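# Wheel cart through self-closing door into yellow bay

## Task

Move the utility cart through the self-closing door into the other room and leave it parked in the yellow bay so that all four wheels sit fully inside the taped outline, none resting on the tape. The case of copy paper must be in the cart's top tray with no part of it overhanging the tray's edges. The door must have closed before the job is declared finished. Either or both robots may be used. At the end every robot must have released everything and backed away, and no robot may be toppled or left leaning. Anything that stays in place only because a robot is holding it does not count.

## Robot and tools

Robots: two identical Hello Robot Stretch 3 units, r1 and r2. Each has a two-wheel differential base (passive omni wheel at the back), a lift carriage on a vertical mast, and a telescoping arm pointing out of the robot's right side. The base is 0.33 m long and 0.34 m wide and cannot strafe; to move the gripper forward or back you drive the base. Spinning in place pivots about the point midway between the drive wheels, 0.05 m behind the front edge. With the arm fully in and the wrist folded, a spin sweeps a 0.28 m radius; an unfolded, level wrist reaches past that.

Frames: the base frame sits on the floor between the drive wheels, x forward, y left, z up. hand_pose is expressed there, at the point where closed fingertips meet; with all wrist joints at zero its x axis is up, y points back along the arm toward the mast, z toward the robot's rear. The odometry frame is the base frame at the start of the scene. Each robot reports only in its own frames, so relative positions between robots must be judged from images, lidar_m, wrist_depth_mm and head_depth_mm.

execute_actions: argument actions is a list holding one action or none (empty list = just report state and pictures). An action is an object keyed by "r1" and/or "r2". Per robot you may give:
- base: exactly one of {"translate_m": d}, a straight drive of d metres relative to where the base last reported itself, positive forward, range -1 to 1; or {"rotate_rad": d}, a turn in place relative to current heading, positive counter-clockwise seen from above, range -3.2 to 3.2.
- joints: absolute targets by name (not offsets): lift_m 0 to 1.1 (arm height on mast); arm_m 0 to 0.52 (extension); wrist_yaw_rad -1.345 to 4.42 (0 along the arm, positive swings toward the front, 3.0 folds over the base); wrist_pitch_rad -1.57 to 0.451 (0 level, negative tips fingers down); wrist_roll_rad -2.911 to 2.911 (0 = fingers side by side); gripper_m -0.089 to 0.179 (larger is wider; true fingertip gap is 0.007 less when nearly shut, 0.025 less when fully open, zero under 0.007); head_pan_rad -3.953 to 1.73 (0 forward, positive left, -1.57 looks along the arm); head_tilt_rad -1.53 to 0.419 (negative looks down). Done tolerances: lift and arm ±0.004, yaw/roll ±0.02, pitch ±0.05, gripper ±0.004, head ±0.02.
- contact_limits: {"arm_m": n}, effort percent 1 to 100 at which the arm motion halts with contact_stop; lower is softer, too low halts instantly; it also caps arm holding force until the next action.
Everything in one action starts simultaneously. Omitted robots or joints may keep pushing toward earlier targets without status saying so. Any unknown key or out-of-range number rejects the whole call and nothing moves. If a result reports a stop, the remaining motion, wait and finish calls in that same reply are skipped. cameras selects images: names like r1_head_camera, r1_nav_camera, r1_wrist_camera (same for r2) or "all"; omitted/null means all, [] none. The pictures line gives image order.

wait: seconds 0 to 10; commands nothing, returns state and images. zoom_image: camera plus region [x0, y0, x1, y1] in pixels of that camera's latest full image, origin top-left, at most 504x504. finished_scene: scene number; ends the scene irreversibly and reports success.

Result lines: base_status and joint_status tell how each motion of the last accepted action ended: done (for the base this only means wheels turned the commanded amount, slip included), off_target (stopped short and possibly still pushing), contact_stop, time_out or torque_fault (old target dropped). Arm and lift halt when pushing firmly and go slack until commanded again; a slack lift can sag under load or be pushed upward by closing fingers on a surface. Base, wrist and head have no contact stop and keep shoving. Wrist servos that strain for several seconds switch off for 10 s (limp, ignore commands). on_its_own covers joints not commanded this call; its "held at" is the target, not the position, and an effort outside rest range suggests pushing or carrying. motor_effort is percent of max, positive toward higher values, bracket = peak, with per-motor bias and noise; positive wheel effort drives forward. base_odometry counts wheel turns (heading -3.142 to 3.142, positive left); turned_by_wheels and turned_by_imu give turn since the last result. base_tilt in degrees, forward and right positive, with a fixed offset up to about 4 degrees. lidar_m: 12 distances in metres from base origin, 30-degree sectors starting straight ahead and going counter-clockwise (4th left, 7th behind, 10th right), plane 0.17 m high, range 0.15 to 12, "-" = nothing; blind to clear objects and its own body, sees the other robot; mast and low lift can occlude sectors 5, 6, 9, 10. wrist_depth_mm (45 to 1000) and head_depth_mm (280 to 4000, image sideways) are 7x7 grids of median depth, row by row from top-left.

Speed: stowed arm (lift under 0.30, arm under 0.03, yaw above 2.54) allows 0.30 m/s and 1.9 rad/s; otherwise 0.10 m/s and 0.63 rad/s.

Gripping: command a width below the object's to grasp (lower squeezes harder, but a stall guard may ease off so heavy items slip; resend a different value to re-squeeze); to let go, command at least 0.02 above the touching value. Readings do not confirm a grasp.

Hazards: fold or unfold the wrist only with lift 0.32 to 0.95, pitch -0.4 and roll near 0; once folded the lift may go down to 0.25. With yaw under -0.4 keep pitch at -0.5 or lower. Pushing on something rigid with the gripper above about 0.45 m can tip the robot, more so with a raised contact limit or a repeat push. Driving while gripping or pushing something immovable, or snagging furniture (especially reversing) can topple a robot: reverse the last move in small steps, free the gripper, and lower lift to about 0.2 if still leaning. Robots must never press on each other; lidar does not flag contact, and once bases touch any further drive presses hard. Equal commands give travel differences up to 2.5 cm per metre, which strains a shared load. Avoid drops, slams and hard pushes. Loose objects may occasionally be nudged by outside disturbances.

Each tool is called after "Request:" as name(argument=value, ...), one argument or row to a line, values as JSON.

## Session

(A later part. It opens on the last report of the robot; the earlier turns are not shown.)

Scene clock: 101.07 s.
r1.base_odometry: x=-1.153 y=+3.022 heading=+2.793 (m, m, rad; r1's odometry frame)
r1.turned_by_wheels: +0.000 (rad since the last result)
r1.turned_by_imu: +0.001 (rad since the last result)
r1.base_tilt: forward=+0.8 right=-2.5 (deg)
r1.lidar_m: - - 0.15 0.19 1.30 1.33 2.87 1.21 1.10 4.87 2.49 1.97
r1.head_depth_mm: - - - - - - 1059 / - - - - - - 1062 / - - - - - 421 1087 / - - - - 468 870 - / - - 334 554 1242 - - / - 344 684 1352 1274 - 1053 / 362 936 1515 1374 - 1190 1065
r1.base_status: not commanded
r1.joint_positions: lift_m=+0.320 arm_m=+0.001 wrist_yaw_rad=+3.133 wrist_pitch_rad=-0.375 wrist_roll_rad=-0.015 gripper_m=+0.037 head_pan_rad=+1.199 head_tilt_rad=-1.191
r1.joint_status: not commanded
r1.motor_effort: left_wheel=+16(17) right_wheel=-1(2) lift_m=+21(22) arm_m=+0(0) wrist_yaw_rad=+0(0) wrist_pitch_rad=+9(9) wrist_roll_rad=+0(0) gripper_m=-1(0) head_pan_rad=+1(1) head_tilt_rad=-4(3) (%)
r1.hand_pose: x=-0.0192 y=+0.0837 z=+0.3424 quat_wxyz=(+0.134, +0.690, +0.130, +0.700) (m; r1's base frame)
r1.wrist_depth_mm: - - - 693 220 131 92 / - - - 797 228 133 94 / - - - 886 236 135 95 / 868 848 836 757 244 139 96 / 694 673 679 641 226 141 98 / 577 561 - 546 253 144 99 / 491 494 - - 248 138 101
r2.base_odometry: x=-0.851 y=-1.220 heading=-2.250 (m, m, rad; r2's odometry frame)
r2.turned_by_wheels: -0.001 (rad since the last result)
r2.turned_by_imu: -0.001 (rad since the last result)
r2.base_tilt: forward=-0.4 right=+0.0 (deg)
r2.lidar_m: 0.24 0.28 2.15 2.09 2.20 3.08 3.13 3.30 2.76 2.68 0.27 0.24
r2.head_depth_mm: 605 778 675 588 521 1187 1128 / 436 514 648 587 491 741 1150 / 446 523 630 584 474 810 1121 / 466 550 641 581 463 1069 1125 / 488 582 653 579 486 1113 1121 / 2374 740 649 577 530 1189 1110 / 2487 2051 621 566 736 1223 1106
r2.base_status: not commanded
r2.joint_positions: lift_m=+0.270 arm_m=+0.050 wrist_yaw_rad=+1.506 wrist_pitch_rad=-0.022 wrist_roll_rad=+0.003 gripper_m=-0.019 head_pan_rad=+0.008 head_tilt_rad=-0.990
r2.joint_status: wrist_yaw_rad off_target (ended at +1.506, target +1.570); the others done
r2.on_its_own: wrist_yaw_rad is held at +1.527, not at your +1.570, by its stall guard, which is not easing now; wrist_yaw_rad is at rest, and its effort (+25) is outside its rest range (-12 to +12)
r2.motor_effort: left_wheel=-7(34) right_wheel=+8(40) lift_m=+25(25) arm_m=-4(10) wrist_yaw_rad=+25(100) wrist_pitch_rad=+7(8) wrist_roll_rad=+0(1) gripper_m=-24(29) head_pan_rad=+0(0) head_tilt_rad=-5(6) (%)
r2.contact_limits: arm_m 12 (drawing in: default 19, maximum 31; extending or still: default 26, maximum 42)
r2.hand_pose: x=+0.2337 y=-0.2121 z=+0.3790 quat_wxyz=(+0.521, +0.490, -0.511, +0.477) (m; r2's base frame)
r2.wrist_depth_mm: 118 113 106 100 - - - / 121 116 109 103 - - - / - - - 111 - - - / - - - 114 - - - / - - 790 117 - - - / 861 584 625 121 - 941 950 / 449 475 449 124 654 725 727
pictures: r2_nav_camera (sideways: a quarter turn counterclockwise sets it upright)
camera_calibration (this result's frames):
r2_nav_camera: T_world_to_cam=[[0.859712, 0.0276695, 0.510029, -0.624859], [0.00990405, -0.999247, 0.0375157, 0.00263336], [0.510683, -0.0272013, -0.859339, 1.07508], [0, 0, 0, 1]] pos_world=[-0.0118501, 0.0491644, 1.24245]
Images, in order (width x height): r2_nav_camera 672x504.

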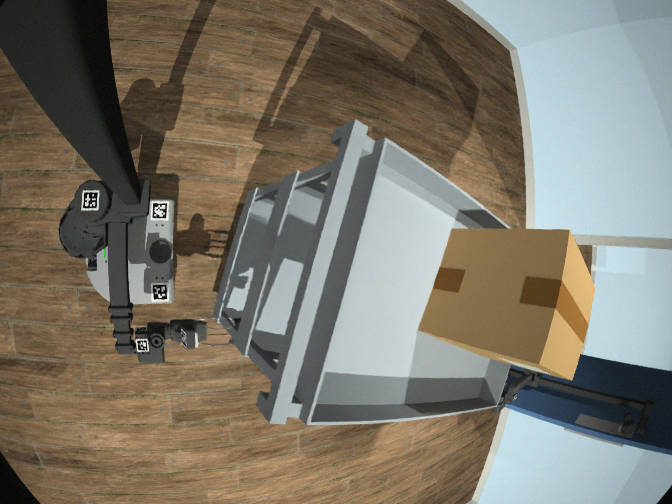

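Request:
execute_actions(
  actions=[
    {"r2":{"base":{"translate_m":0.1}}},
  ],
  cameras=[],
)

Request:
execute_actions(
  actions=[
    {"r2":{"joints":{"gripper_m":0.179}}},
  ],
  cameras=[],
)

Request:
execute_actions(
  actions=[
    {"r2":{"base":{"translate_m":-0.1}}},
  ],
  cameras=[],
)

Request:
execute_actions(
  actions=[
    {"r2":{"base":{"rotate_rad":-1.2},"joints":{"arm_m":0,"lift_m":0.4,"wrist_yaw_rad":1.57}}},
  ],
  cameras=[],
)

Request:
execute_actions(
  actions=[
    {"r2":{"base":{"translate_m":-0.2}}},
  ],
  cameras=[],
)

Request:
execute_actions(
  actions=[
    {"r2":{"base":{"rotate_rad":1.08}},"r1":{"joints":{"head_pan_rad":-2.8,"head_tilt_rad":-0.9}}},
  ],
  cameras=["r2_nav_camera","r2_wrist_camera","r1_nav_camera"],
)

Scene clock: 109.97 s.
r1.base_odometry: x=-1.153 y=+3.022 heading=+2.793 (m, m, rad; r1's odometry frame)
r1.turned_by_wheels: +0.000 (rad since the last result)
r1.turned_by_imu: +0.001 (rad since the last result)
r1.base_tilt: forward=+0.8 right=-2.4 (deg)
r1.lidar_m: - - 0.15 0.19 1.30 1.34 2.87 1.13 1.02 4.86 2.49 1.97
r1.head_depth_mm: - - - - - - 1057 / - - - - - - 1067 / - - - - - 421 1089 / - - - - 468 866 - / - - 334 554 1247 - - / - 344 685 1353 1274 - 1059 / 362 940 1510 1375 - 1186 1067
r1.base_status: not commanded
r1.joint_positions: lift_m=+0.320 arm_m=+0.001 wrist_yaw_rad=+3.133 wrist_pitch_rad=-0.375 wrist_roll_rad=-0.015 gripper_m=+0.037 head_pan_rad=+1.199 head_tilt_rad=-1.191
r1.joint_status: not commanded
r1.motor_effort: left_wheel=+17(16) right_wheel=-1(1) lift_m=+21(22) arm_m=+0(0) wrist_yaw_rad=+0(1) wrist_pitch_rad=+9(9) wrist_roll_rad=+0(0) gripper_m=-1(0) head_pan_rad=+1(1) head_tilt_rad=-4(3) (%)
r1.hand_pose: x=-0.0192 y=+0.0837 z=+0.3424 quat_wxyz=(+0.134, +0.690, +0.130, +0.700) (m; r1's base frame)
r1.wrist_depth_mm: - - - 697 221 131 92 / - - - 786 228 133 94 / - - - 908 235 136 95 / 868 855 847 759 244 139 97 / 687 686 677 637 226 141 98 / 569 561 - 553 255 144 99 / 487 500 - - 247 137 101
r2.base_odometry: x=-0.914 y=-1.298 heading=-2.251 (m, m, rad; r2's odometry frame)
r2.turned_by_wheels: +0.000 (rad since the last result)
r2.turned_by_imu: +0.001 (rad since the last result)
r2.base_tilt: forward=-0.4 right=+0.2 (deg)
r2.lidar_m: 0.23 0.26 2.15 2.09 2.19 3.06 3.24 3.41 2.76 2.68 0.27 0.23
r2.head_depth_mm: 2137 795 677 588 521 1192 1130 / 444 662 672 588 505 716 1154 / 440 506 620 584 487 797 1122 / 446 529 629 581 467 1032 1126 / 465 554 643 579 468 1081 1125 / 489 631 662 577 482 1120 1109 / 2415 2068 621 574 512 1219 1109
r2.base_status: done
r2.joint_positions: lift_m=+0.270 arm_m=+0.050 wrist_yaw_rad=+1.525 wrist_pitch_rad=-0.022 wrist_roll_rad=+0.003 gripper_m=-0.019 head_pan_rad=+0.008 head_tilt_rad=-0.990
r2.joint_status: not commanded
r2.on_its_own: wrist_yaw_rad is held at +1.527, not at your +1.570, by its stall guard, which is not easing now
r2.motor_effort: left_wheel=-3(5) right_wheel=+6(23) lift_m=+25(25) arm_m=-3(4) wrist_yaw_rad=+3(28) wrist_pitch_rad=+8(8) wrist_roll_rad=+0(0) gripper_m=-24(25) head_pan_rad=-1(1) head_tilt_rad=-6(6) (%)
r2.hand_pose: x=+0.2340 y=-0.2071 z=+0.3790 quat_wxyz=(+0.516, +0.495, -0.506, +0.482) (m; r2's base frame)
r2.wrist_depth_mm: 115 111 105 101 - - - / 118 114 108 103 - - - / - - - 113 - - - / - - - 115 - - - / - - 782 118 - - - / 539 588 644 121 - 951 941 / 453 471 454 124 661 726 722
pictures: none
No camera images: the call's "cameras" was empty. Leave "cameras" out to get every camera's image.

Scene clock: 112.43 s.
r1.base_odometry: x=-1.153 y=+3.022 heading=+2.793 (m, m, rad; r1's odometry frame)
r1.turned_by_wheels: +0.000 (rad since the last result)
r1.turned_by_imu: +0.000 (rad since the last result)
r1.base_tilt: forward=+0.9 right=-2.4 (deg)
r1.lidar_m: - - 0.15 0.19 1.30 1.34 2.88 1.13 1.02 4.86 2.50 1.97
r1.head_depth_mm: - - - - - - 1057 / - - - - - - 1064 / - - - - - 421 1086 / - - - - 468 870 - / - - 335 553 1246 - - / - 344 685 1354 1276 - 1054 / 362 942 1514 1375 - 1191 1071
r1.base_status: not commanded
r1.joint_positions: lift_m=+0.320 arm_m=+0.001 wrist_yaw_rad=+3.133 wrist_pitch_rad=-0.375 wrist_roll_rad=-0.015 gripper_m=+0.037 head_pan_rad=+1.199 head_tilt_rad=-1.191
r1.joint_status: not commanded
r1.motor_effort: left_wheel=+17(16) right_wheel=-1(1) lift_m=+22(22) arm_m=+0(0) wrist_yaw_rad=+0(0) wrist_pitch_rad=+9(9) wrist_roll_rad=+0(0) gripper_m=+0(1) head_pan_rad=+1(1) head_tilt_rad=-3(4) (%)
r1.hand_pose: x=-0.0192 y=+0.0837 z=+0.3424 quat_wxyz=(+0.134, +0.690, +0.130, +0.700) (m; r1's base frame)
r1.wrist_depth_mm: - - - 707 220 130 92 / - - - 771 228 133 94 / - - - 904 236 136 95 / 879 858 836 774 244 139 97 / 688 681 670 646 226 141 98 / 572 562 - 555 253 145 99 / 489 492 - - 248 138 101
r2.base_odometry: x=-0.914 y=-1.298 heading=-2.251 (m, m, rad; r2's odometry frame)
r2.turned_by_wheels: +0.000 (rad since the last result)
r2.turned_by_imu: +0.000 (rad since the last result)
r2.base_tilt: forward=-0.5 right=+0.1 (deg)
r2.lidar_m: 0.23 0.26 2.15 2.09 2.19 3.08 3.24 3.38 2.76 2.68 0.27 0.23
r2.head_depth_mm: 2138 794 677 588 520 828 1126 / 443 667 674 586 509 730 1152 / 439 505 621 584 487 793 1116 / 447 528 630 582 467 1034 1127 / 466 554 643 580 469 1083 1118 / 488 632 660 576 482 1120 1110 / 2412 2065 621 575 513 1215 1108
r2.base_status: not commanded
r2.joint_positions: lift_m=+0.270 arm_m=+0.050 wrist_yaw_rad=+1.525 wrist_pitch_rad=-0.022 wrist_roll_rad=+0.003 gripper_m=+0.179 head_pan_rad=+0.008 head_tilt_rad=-0.990
r2.joint_status: all done
r2.on_its_own: wrist_yaw_rad is held at +1.527, not at your +1.570, by its stall guard, which is not easing now
r2.motor_effort: left_wheel=-4(4) right_wheel=+4(8) lift_m=+25(25) arm_m=-2(3) wrist_yaw_rad=+2(9) wrist_pitch_rad=+8(8) wrist_roll_rad=-1(0) gripper_m=+1(97) head_pan_rad=+1(0) head_tilt_rad=-6(6) (%)
r2.hand_pose: x=+0.2340 y=-0.2070 z=+0.3790 quat_wxyz=(+0.516, +0.495, -0.506, +0.482) (m; r2's base frame)
r2.wrist_depth_mm: 115 111 105 101 - - - / 118 113 108 103 - - - / - - - 112 - - - / - - - 115 - - - / - - 774 118 - - - / - 621 620 121 954 955 - / - 477 478 124 707 727 -
pictures: none
No camera images: the call's "cameras" was empty. Leave "cameras" out to get every camera's image.

Scene clock: 114.70 s.
r1.base_odometry: x=-1.153 y=+3.022 heading=+2.793 (m, m, rad; r1's odometry frame)
r1.turned_by_wheels: +0.000 (rad since the last result)
r1.turned_by_imu: +0.000 (rad since the last result)
r1.base_tilt: forward=+0.9 right=-2.5 (deg)
r1.lidar_m: - - 0.15 0.19 1.30 1.34 2.87 1.13 1.02 4.86 2.48 1.97
r1.head_depth_mm: - - - - - - 1051 / - - - - - - 1063 / - - - - - 421 1087 / - - - - 468 868 - / - - 334 555 1245 - - / - 344 685 1353 1278 - 1058 / 362 939 1520 1373 - 1189 1065
r1.base_status: not commanded
r1.joint_positions: lift_m=+0.320 arm_m=+0.001 wrist_yaw_rad=+3.133 wrist_pitch_rad=-0.375 wrist_roll_rad=-0.015 gripper_m=+0.037 head_pan_rad=+1.199 head_tilt_rad=-1.191
r1.joint_status: not commanded
r1.motor_effort: left_wheel=+16(16) right_wheel=-1(1) lift_m=+21(22) arm_m=+0(0) wrist_yaw_rad=+0(0) wrist_pitch_rad=+9(9) wrist_roll_rad=+0(0) gripper_m=-1(1) head_pan_rad=+0(1) head_tilt_rad=-3(3) (%)
r1.hand_pose: x=-0.0192 y=+0.0837 z=+0.3424 quat_wxyz=(+0.134, +0.690, +0.130, +0.700) (m; r1's base frame)
r1.wrist_depth_mm: - - - 703 220 131 92 / - - - 791 228 133 94 / - - - 886 236 136 95 / 873 854 842 771 244 139 96 / 693 685 674 638 226 142 98 / 568 573 - 554 253 144 99 / 483 497 - - 248 138 101
r2.base_odometry: x=-0.851 y=-1.220 heading=-2.251 (m, m, rad; r2's odometry frame)
r2.turned_by_wheels: +0.000 (rad since the last result)
r2.turned_by_imu: +0.000 (rad since the last result)
r2.base_tilt: forward=-0.4 right=+0.2 (deg)
r2.lidar_m: 0.33 0.38 2.15 2.09 2.19 3.08 3.14 3.29 2.76 2.68 2.81 0.33
r2.head_depth_mm: 880 796 676 581 629 1247 1125 / 645 772 673 586 765 1224 1155 / 523 620 670 534 862 1142 1123 / 543 642 669 522 890 1193 1124 / 565 673 666 527 888 1206 1120 / 734 722 662 533 899 1221 1113 / 2469 2062 634 545 1340 1213 1106
r2.base_status: done
r2.joint_positions: lift_m=+0.270 arm_m=+0.050 wrist_yaw_rad=+1.525 wrist_pitch_rad=-0.022 wrist_roll_rad=+0.003 gripper_m=+0.179 head_pan_rad=+0.008 head_tilt_rad=-0.990
r2.joint_status: not commanded
r2.on_its_own: wrist_yaw_rad is held at +1.527, not at your +1.570, by its stall guard, which is not easing now
r2.motor_effort: left_wheel=-2(9) right_wheel=+2(1) lift_m=+25(25) arm_m=-3(3) wrist_yaw_rad=+4(3) wrist_pitch_rad=+8(8) wrist_roll_rad=+0(0) gripper_m=+0(0) head_pan_rad=+0(0) head_tilt_rad=-5(6) (%)
r2.hand_pose: x=+0.2340 y=-0.2070 z=+0.3790 quat_wxyz=(+0.516, +0.495, -0.506, +0.482) (m; r2's base frame)
r2.wrist_depth_mm: 222 213 203 196 - - - / 227 218 208 201 - - - / - - - 224 - - - / - - - 237 - - - / - - 873 775 - - - / - 618 627 551 955 960 - / - 468 474 366 712 719 -
pictures: none
No camera images: the call's "cameras" was empty. Leave "cameras" out to get every camera's image.

Scene clock: 117.57 s.
r1.base_odometry: x=-1.153 y=+3.022 heading=+2.793 (m, m, rad; r1's odometry frame)
r1.turned_by_wheels: +0.000 (rad since the last result)
r1.turned_by_imu: +0.000 (rad since the last result)
r1.base_tilt: forward=+0.9 right=-2.5 (deg)
r1.lidar_m: - - 0.15 0.19 1.30 1.34 2.87 1.13 1.02 4.88 2.48 1.97
r1.head_depth_mm: - - - - - - 1056 / - - - - - - 1067 / - - - - - 421 1087 / - - - - 468 871 - / - - 334 554 1242 - - / - 344 684 1356 1271 - 1054 / 362 941 1504 1371 - 1186 1071
r1.base_status: not commanded
r1.joint_positions: lift_m=+0.320 arm_m=+0.001 wrist_yaw_rad=+3.133 wrist_pitch_rad=-0.375 wrist_roll_rad=-0.015 gripper_m=+0.037 head_pan_rad=+1.199 head_tilt_rad=-1.191
r1.joint_status: not commanded
r1.motor_effort: left_wheel=+17(17) right_wheel=-1(1) lift_m=+21(22) arm_m=+0(0) wrist_yaw_rad=+0(0) wrist_pitch_rad=+9(9) wrist_roll_rad=+0(0) gripper_m=+0(1) head_pan_rad=+1(1) head_tilt_rad=-3(3) (%)
r1.hand_pose: x=-0.0192 y=+0.0837 z=+0.3424 quat_wxyz=(+0.134, +0.690, +0.130, +0.700) (m; r1's base frame)
r1.wrist_depth_mm: - - - 697 221 130 92 / - - - 791 228 133 94 / - - - 889 236 136 95 / 856 852 851 767 244 138 96 / 690 679 680 641 226 142 98 / 572 564 - 555 254 144 99 / 482 499 - - 248 138 101
r2.base_odometry: x=-0.851 y=-1.220 heading=+2.833 (m, m, rad; r2's odometry frame)
r2.turned_by_wheels: -1.200 (rad since the last result)
r2.turned_by_imu: -1.218 (rad since the last result)
r2.base_tilt: forward=-0.4 right=+0.2 (deg)
r2.lidar_m: 2.71 0.33 0.33 0.35 2.27 2.09 2.12 2.65 3.14 3.18 2.90 2.68
r2.head_depth_mm: 2436 2140 1812 1567 1386 1242 1126 / 2464 2116 1796 1565 1380 1239 1154 / 2523 2111 1792 1546 1373 1234 1126 / 2535 2094 1789 1556 1368 1227 1124 / 2511 2075 1773 1536 1362 1224 1118 / 2493 2072 1761 1529 1362 1172 1110 / 2479 2069 1765 1539 812 1045 1080
r2.base_status: done
r2.joint_positions: lift_m=+0.400 arm_m=+0.000 wrist_yaw_rad=+1.569 wrist_pitch_rad=-0.022 wrist_roll_rad=+0.003 gripper_m=+0.179 head_pan_rad=+0.008 head_tilt_rad=-0.990
r2.joint_status: all done
r2.motor_effort: left_wheel=+5(12) right_wheel=-3(7) lift_m=+29(29) arm_m=-3(3) wrist_yaw_rad=+1(3) wrist_pitch_rad=+8(8) wrist_roll_rad=+0(0) gripper_m=+0(1) head_pan_rad=+0(0) head_tilt_rad=-6(5) (%)
r2.hand_pose: x=+0.2343 y=-0.1459 z=+0.5088 quat_wxyz=(+0.506, +0.506, -0.495, +0.493) (m; r2's base frame)
r2.wrist_depth_mm: - - - - - - - / - - - - - - - / - - - - - - - / - - - - - - - / - - - - - - - / - - - - - - - / - 909 905 932 920 921 -
pictures: none
No camera images: the call's "cameras" was empty. Leave "cameras" out to get every camera's image.

Scene clock: 120.73 s.
r1.base_odometry: x=-1.153 y=+3.022 heading=+2.793 (m, m, rad; r1's odometry frame)
r1.turned_by_wheels: +0.000 (rad since the last result)
r1.turned_by_imu: +0.000 (rad since the last result)
r1.base_tilt: forward=+0.8 right=-2.4 (deg)
r1.lidar_m: - - 0.15 0.19 1.30 1.33 2.87 1.13 1.02 4.87 2.49 1.97
r1.head_depth_mm: - - - - - - 1052 / - - - - - - 1066 / - - - - - 421 1086 / - - - - 468 870 - / - - 334 553 1244 - - / - 344 684 1360 1281 - 1056 / 362 940 1510 1375 - 1192 1063
r1.base_status: not commanded
r1.joint_positions: lift_m=+0.320 arm_m=+0.001 wrist_yaw_rad=+3.133 wrist_pitch_rad=-0.375 wrist_roll_rad=-0.015 gripper_m=+0.037 head_pan_rad=+1.199 head_tilt_rad=-1.191
r1.joint_status: not commanded
r1.motor_effort: left_wheel=+17(16) right_wheel=-2(1) lift_m=+21(22) arm_m=+0(0) wrist_yaw_rad=+1(0) wrist_pitch_rad=+9(9) wrist_roll_rad=+0(0) gripper_m=-1(0) head_pan_rad=+1(0) head_tilt_rad=-3(3) (%)
r1.hand_pose: x=-0.0192 y=+0.0837 z=+0.3424 quat_wxyz=(+0.134, +0.690, +0.130, +0.700) (m; r1's base frame)
r1.wrist_depth_mm: - - - 707 221 130 92 / - - - 792 228 133 94 / - - - 915 236 136 95 / 858 854 847 763 244 138 96 / 694 680 688 637 225 142 98 / 572 561 - 562 254 144 99 / 485 496 - - 247 138 101
r2.base_odometry: x=-0.660 y=-1.281 heading=+2.833 (m, m, rad; r2's odometry frame)
r2.turned_by_wheels: +0.000 (rad since the last result)
r2.turned_by_imu: -0.001 (rad since the last result)
r2.base_tilt: forward=-0.6 right=+0.2 (deg)
r2.lidar_m: 2.90 0.45 0.44 2.80 2.07 1.91 1.93 2.42 3.06 3.11 3.11 2.87
r2.head_depth_mm: 2516 2135 1817 1566 1388 1239 1124 / 2561 2102 1792 1564 1378 1241 1155 / 2550 2107 1794 1550 1380 1230 1130 / 2521 2092 1774 1551 1372 1231 1125 / 2507 2078 1767 1538 1363 1227 1119 / 2495 2073 1768 1540 1241 1221 1112 / 2495 2057 605 911 1142 1167 1109
r2.base_status: done
r2.joint_positions: lift_m=+0.400 arm_m=+0.000 wrist_yaw_rad=+1.569 wrist_pitch_rad=-0.022 wrist_roll_rad=+0.003 gripper_m=+0.179 head_pan_rad=+0.008 head_tilt_rad=-0.990
r2.joint_status: not commanded
r2.motor_effort: left_wheel=+5(8) right_wheel=-4(8) lift_m=+29(29) arm_m=-3(3) wrist_yaw_rad=+1(3) wrist_pitch_rad=+8(8) wrist_roll_rad=-1(0) gripper_m=+0(1) head_pan_rad=-1(0) head_tilt_rad=-6(5) (%)
r2.hand_pose: x=+0.2343 y=-0.1459 z=+0.5088 quat_wxyz=(+0.506, +0.506, -0.495, +0.493) (m; r2's base frame)
r2.wrist_depth_mm: - - - - - - - / - - - - - - - / - - - - - - - / - - - - - - - / - - - - - - - / - - - - - - - / - 903 918 925 917 932 -
pictures: none
No camera images: the call's "cameras" was empty. Leave "cameras" out to get every camera's image.

Scene clock: 124.23 s.
r1.base_odometry: x=-1.153 y=+3.022 heading=+2.793 (m, m, rad; r1's odometry frame)
r1.turned_by_wheels: +0.000 (rad since the last result)
r1.turned_by_imu: -0.115 (rad since the last result)
r1.base_tilt: forward=+0.9 right=-2.4 (deg)
r1.lidar_m: 1.95 - 0.15 0.18 3.92 1.29 2.85 2.93 1.01 4.87 2.81 1.99
r1.head_depth_mm: 2357 2525 2039 1664 1420 1231 1103 / 2437 2598 2034 1670 1412 1231 - / 2486 2592 2047 1669 1417 1231 - / 2573 2592 2042 1678 1423 1228 - / 2654 2601 2042 1679 1426 1233 1126 / 2768 2630 2041 1671 1418 1235 1107 / 2881 2605 2043 1596 1419 1235 1092
r1.base_status: not commanded
r1.joint_positions: lift_m=+0.320 arm_m=+0.001 wrist_yaw_rad=+3.133 wrist_pitch_rad=-0.375 wrist_roll_rad=-0.015 gripper_m=+0.037 head_pan_rad=-2.793 head_tilt_rad=-0.891
r1.joint_status: all done
r1.motor_effort: left_wheel=+16(23) right_wheel=-2(9) lift_m=+21(21) arm_m=+0(0) wrist_yaw_rad=+0(0) wrist_pitch_rad=+9(9) wrist_roll_rad=+0(0) gripper_m=-1(0) head_pan_rad=-5(100) head_tilt_rad=-3(29) (%)
r1.hand_pose: x=-0.0192 y=+0.0837 z=+0.3424 quat_wxyz=(+0.134, +0.690, +0.130, +0.700) (m; r1's base frame)
r1.wrist_depth_mm: - - - 447 212 139 103 / - - - 484 222 144 106 / - - - 538 232 148 108 / 863 868 842 606 244 153 111 / 684 687 688 614 231 157 113 / 572 567 - 539 265 162 116 / 486 500 - - 267 158 119
r2.base_odometry: x=-0.660 y=-1.281 heading=-2.371 (m, m, rad; r2's odometry frame)
r2.turned_by_wheels: +1.080 (rad since the last result)
r2.turned_by_imu: +1.097 (rad since the last result)
r2.base_tilt: forward=-0.3 right=+0.1 (deg)
r2.lidar_m: 0.44 2.83 2.03 1.90 1.94 2.50 3.05 3.12 3.08 2.86 2.92 0.45
r2.head_depth_mm: 886 795 676 931 1109 1242 1128 / 627 735 673 958 1202 1241 1152 / 642 738 672 958 1195 1231 1123 / 658 747 586 953 1208 1230 1123 / 2399 761 593 938 1298 1227 1122 / 2505 2073 1740 1536 1362 1221 1112 / 2469 2055 1767 1543 1356 1219 1109
r2.base_status: done
r2.joint_positions: lift_m=+0.400 arm_m=+0.000 wrist_yaw_rad=+1.569 wrist_pitch_rad=-0.022 wrist_roll_rad=+0.003 gripper_m=+0.179 head_pan_rad=+0.008 head_tilt_rad=-0.990
r2.joint_status: not commanded
r2.motor_effort: left_wheel=-4(9) right_wheel=+3(8) lift_m=+29(29) arm_m=-3(3) wrist_yaw_rad=+1(2) wrist_pitch_rad=+8(8) wrist_roll_rad=+0(0) gripper_m=+0(0) head_pan_rad=-1(0) head_tilt_rad=-6(6) (%)
r2.hand_pose: x=+0.2343 y=-0.1459 z=+0.5088 quat_wxyz=(+0.506, +0.506, -0.495, +0.493) (m; r2's base frame)
r2.wrist_depth_mm: - - 795 700 689 - - / - - - - - - - / - 525 - - - - - / - 373 358 349 343 333 - / - 383 368 361 349 340 - / - 421 - 897 947 - - / - 536 643 687 667 534 -
pictures: r1_nav_camera (sideways: a quarter turn counterclockwise sets it upright), r2_nav_camera (sideways: a quarter turn counterclockwise sets it upright), r2_wrist_camera
camera_calibration (this result's frames):
r1_nav_camera: T_world_to_cam=[[-0.710683, -0.266805, 0.650957, -0.800567], [-0.36171, 0.932203, -0.0128195, 0.0725943], [-0.603403, -0.244568, -0.759007, 0.950972], [0, 0, 0, 1]] pos_world=[0.0311286, -0.0486902, 1.24386]
r2_nav_camera: T_world_to_cam=[[0.859712, 0.0276695, 0.510029, -0.624859], [0.00990402, -0.999247, 0.0375157, 0.00263336], [0.510683, -0.0272013, -0.859339, 1.07508], [0, 0, 0, 1]] pos_world=[-0.0118501, 0.0491644, 1.24245]
r2_wrist_camera: T_world_to_cam=[[-0.0107841, -0.999776, 0.0182137, -0.152655], [-0.141261, -0.0165088, -0.989835, 0.583069], [0.989914, -0.0132474, -0.141051, 0.00302876], [0, 0, 0, 1]] pos_world=[0.0777205, -0.142955, 0.580349]
Images, in order (width x height): r1_nav_camera 672x504, r2_nav_camera 672x504, r2_wrist_camera 644x364.

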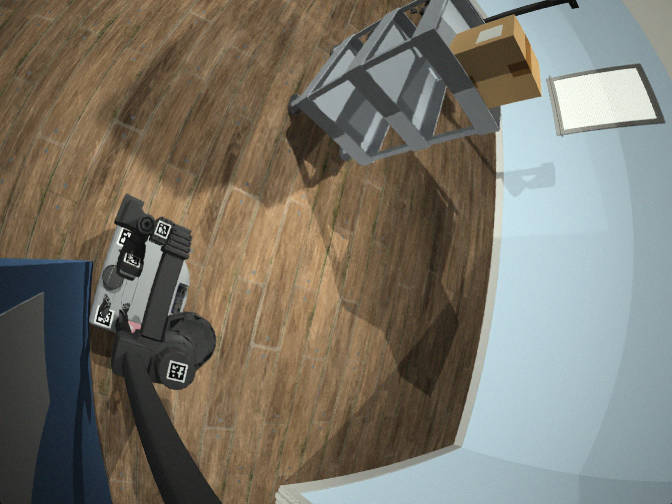

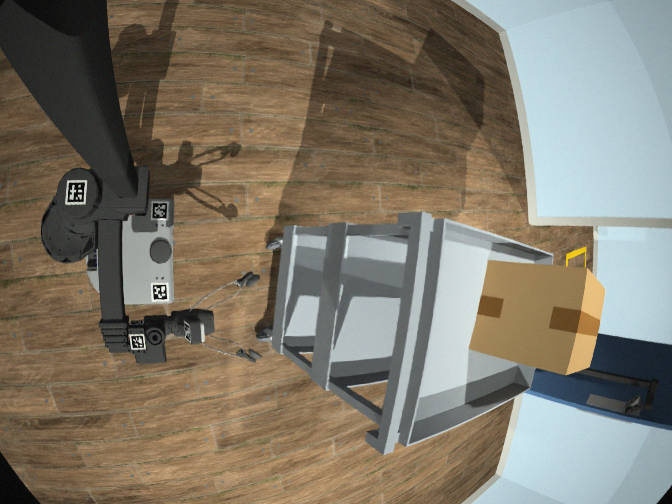

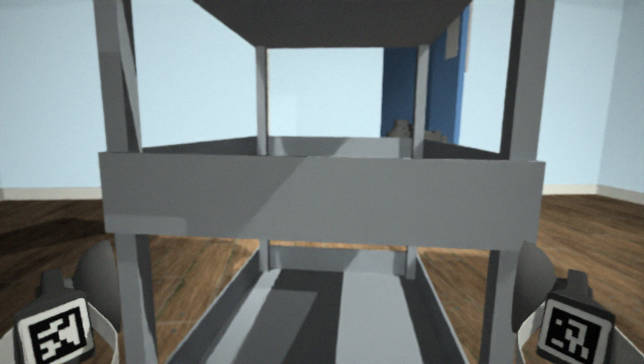

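Request:
execute_actions(
  actions=[
    {"r2":{"base":{"translate_m":0.8}}},
  ],
  cameras=["r2_nav_camera","r2_wrist_camera","r1_nav_camera"],
)

Scene clock: 134.93 s.
r1.base_odometry: x=-1.153 y=+3.022 heading=+2.793 (m, m, rad; r1's odometry frame)
r1.turned_by_wheels: +0.000 (rad since the last result)
r1.turned_by_imu: +0.002 (rad since the last result)
r1.base_tilt: forward=+0.9 right=-2.5 (deg)
r1.lidar_m: 1.95 - 0.15 0.18 3.88 1.29 2.85 0.72 0.82 4.86 2.81 1.99
r1.head_depth_mm: 2360 2531 2038 1664 1422 1229 1102 / 2423 2593 2028 1666 1419 1227 - / 2502 2589 2028 1669 1417 1227 - / 798 889 903 1148 1359 1238 - / 738 841 1183 1149 1362 1234 1127 / 754 859 1188 1151 1363 1237 1105 / 769 918 1222 1153 1358 1233 1093
r1.base_status: not commanded
r1.joint_positions: lift_m=+0.320 arm_m=+0.001 wrist_yaw_rad=+3.133 wrist_pitch_rad=-0.375 wrist_roll_rad=-0.015 gripper_m=+0.037 head_pan_rad=-2.793 head_tilt_rad=-0.891
r1.joint_status: not commanded
r1.motor_effort: left_wheel=+17(16) right_wheel=-2(2) lift_m=+21(22) arm_m=+0(0) wrist_yaw_rad=+0(0) wrist_pitch_rad=+9(9) wrist_roll_rad=+0(0) gripper_m=-1(0) head_pan_rad=-5(5) head_tilt_rad=-3(3) (%)
r1.hand_pose: x=-0.0192 y=+0.0837 z=+0.3424 quat_wxyz=(+0.134, +0.690, +0.130, +0.700) (m; r1's base frame)
r1.wrist_depth_mm: - - - 442 212 139 104 / - - - 486 222 144 106 / - - - 541 231 148 108 / 861 865 858 605 243 152 111 / 689 685 678 618 233 158 113 / 565 564 - 534 266 162 116 / 492 496 - - 267 158 119
r2.base_odometry: x=-1.234 y=-1.839 heading=-2.371 (m, m, rad; r2's odometry frame)
r2.turned_by_wheels: +0.000 (rad since the last result)
r2.turned_by_imu: +0.001 (rad since the last result)
r2.base_tilt: forward=-0.4 right=+0.2 (deg)
r2.lidar_m: 0.21 0.21 2.11 1.98 2.01 2.59 3.87 3.94 2.98 2.80 2.85 0.25
r2.head_depth_mm: 1881 1964 649 589 781 1241 1125 / 2566 745 674 587 501 1189 1140 / 479 751 659 584 468 1122 1134 / 440 523 631 581 487 998 1121 / 434 507 622 580 513 735 1114 / 429 495 603 577 511 428 1111 / 420 485 632 573 528 1201 1106
r2.base_status: done
r2.joint_positions: lift_m=+0.400 arm_m=+0.000 wrist_yaw_rad=+1.671 wrist_pitch_rad=-0.025 wrist_roll_rad=+0.003 gripper_m=+0.179 head_pan_rad=+0.008 head_tilt_rad=-0.990
r2.joint_status: not commanded
r2.on_its_own: wrist_yaw_rad is held at +1.660, not at your +1.570, by its stall guard, which is not easing now; wrist_yaw_rad is at rest, and its effort (-13) is outside its rest range (-12 to +12)
r2.motor_effort: left_wheel=+0(11) right_wheel=+4(39) lift_m=+28(28) arm_m=-2(3) wrist_yaw_rad=-13(36) wrist_pitch_rad=+9(9) wrist_roll_rad=+0(0) gripper_m=-1(1) head_pan_rad=-1(0) head_tilt_rad=-5(5) (%)
r2.hand_pose: x=+0.2329 y=-0.1196 z=+0.5080 quat_wxyz=(+0.481, +0.531, -0.468, +0.518) (m; r2's base frame)
r2.wrist_depth_mm: - - - 713 - - 222 / - - - - - - 231 / - - - - - - 234 / 344 555 589 596 202 218 234 / 157 165 175 187 200 217 237 / - 170 179 193 208 221 - / - 173 186 620 841 927 -
pictures: r1_nav_camera (sideways: a quarter turn counterclockwise sets it upright), r2_nav_camera (sideways: a quarter turn counterclockwise sets it upright), r2_wrist_camera
camera_calibration (this result's frames):
r1_nav_camera: T_world_to_cam=[[-0.710683, -0.266804, 0.650957, -0.800567], [-0.361709, 0.932203, -0.0128195, 0.0725943], [-0.603403, -0.244568, -0.759007, 0.950972], [0, 0, 0, 1]] pos_world=[0.0311285, -0.0486902, 1.24386]
r2_nav_camera: T_world_to_cam=[[0.859712, 0.0276695, 0.510029, -0.624859], [0.009904, -0.999247, 0.0375156, 0.00263336], [0.510683, -0.0272013, -0.859339, 1.07508], [0, 0, 0, 1]] pos_world=[-0.0118501, 0.0491644, 1.24245]
r2_wrist_camera: T_world_to_cam=[[0.0918303, -0.995608, 0.0182431, -0.149734], [-0.142084, -0.0312339, -0.989362, 0.580682], [0.985586, 0.0882613, -0.144328, 0.0194423], [0, 0, 0, 1]] pos_world=[0.0770937, -0.132655, 0.580043]
Images, in order (width x height): r1_nav_camera 672x504, r2_nav_camera 672x504, r2_wrist_camera 644x364.

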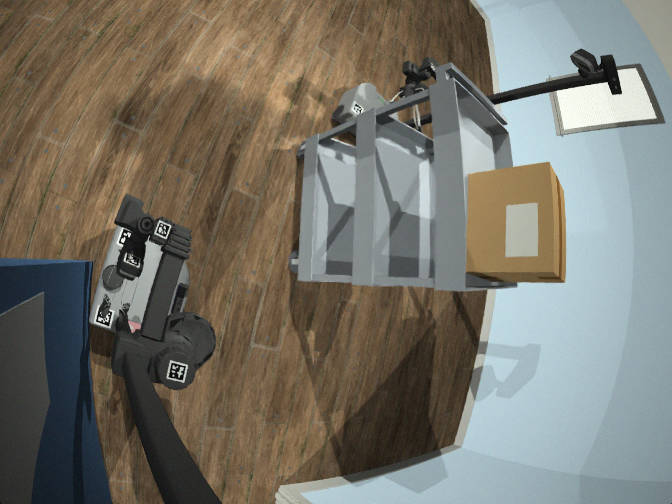

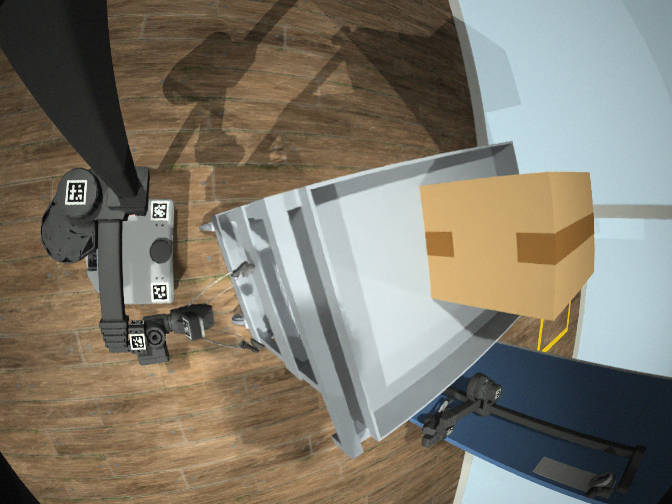

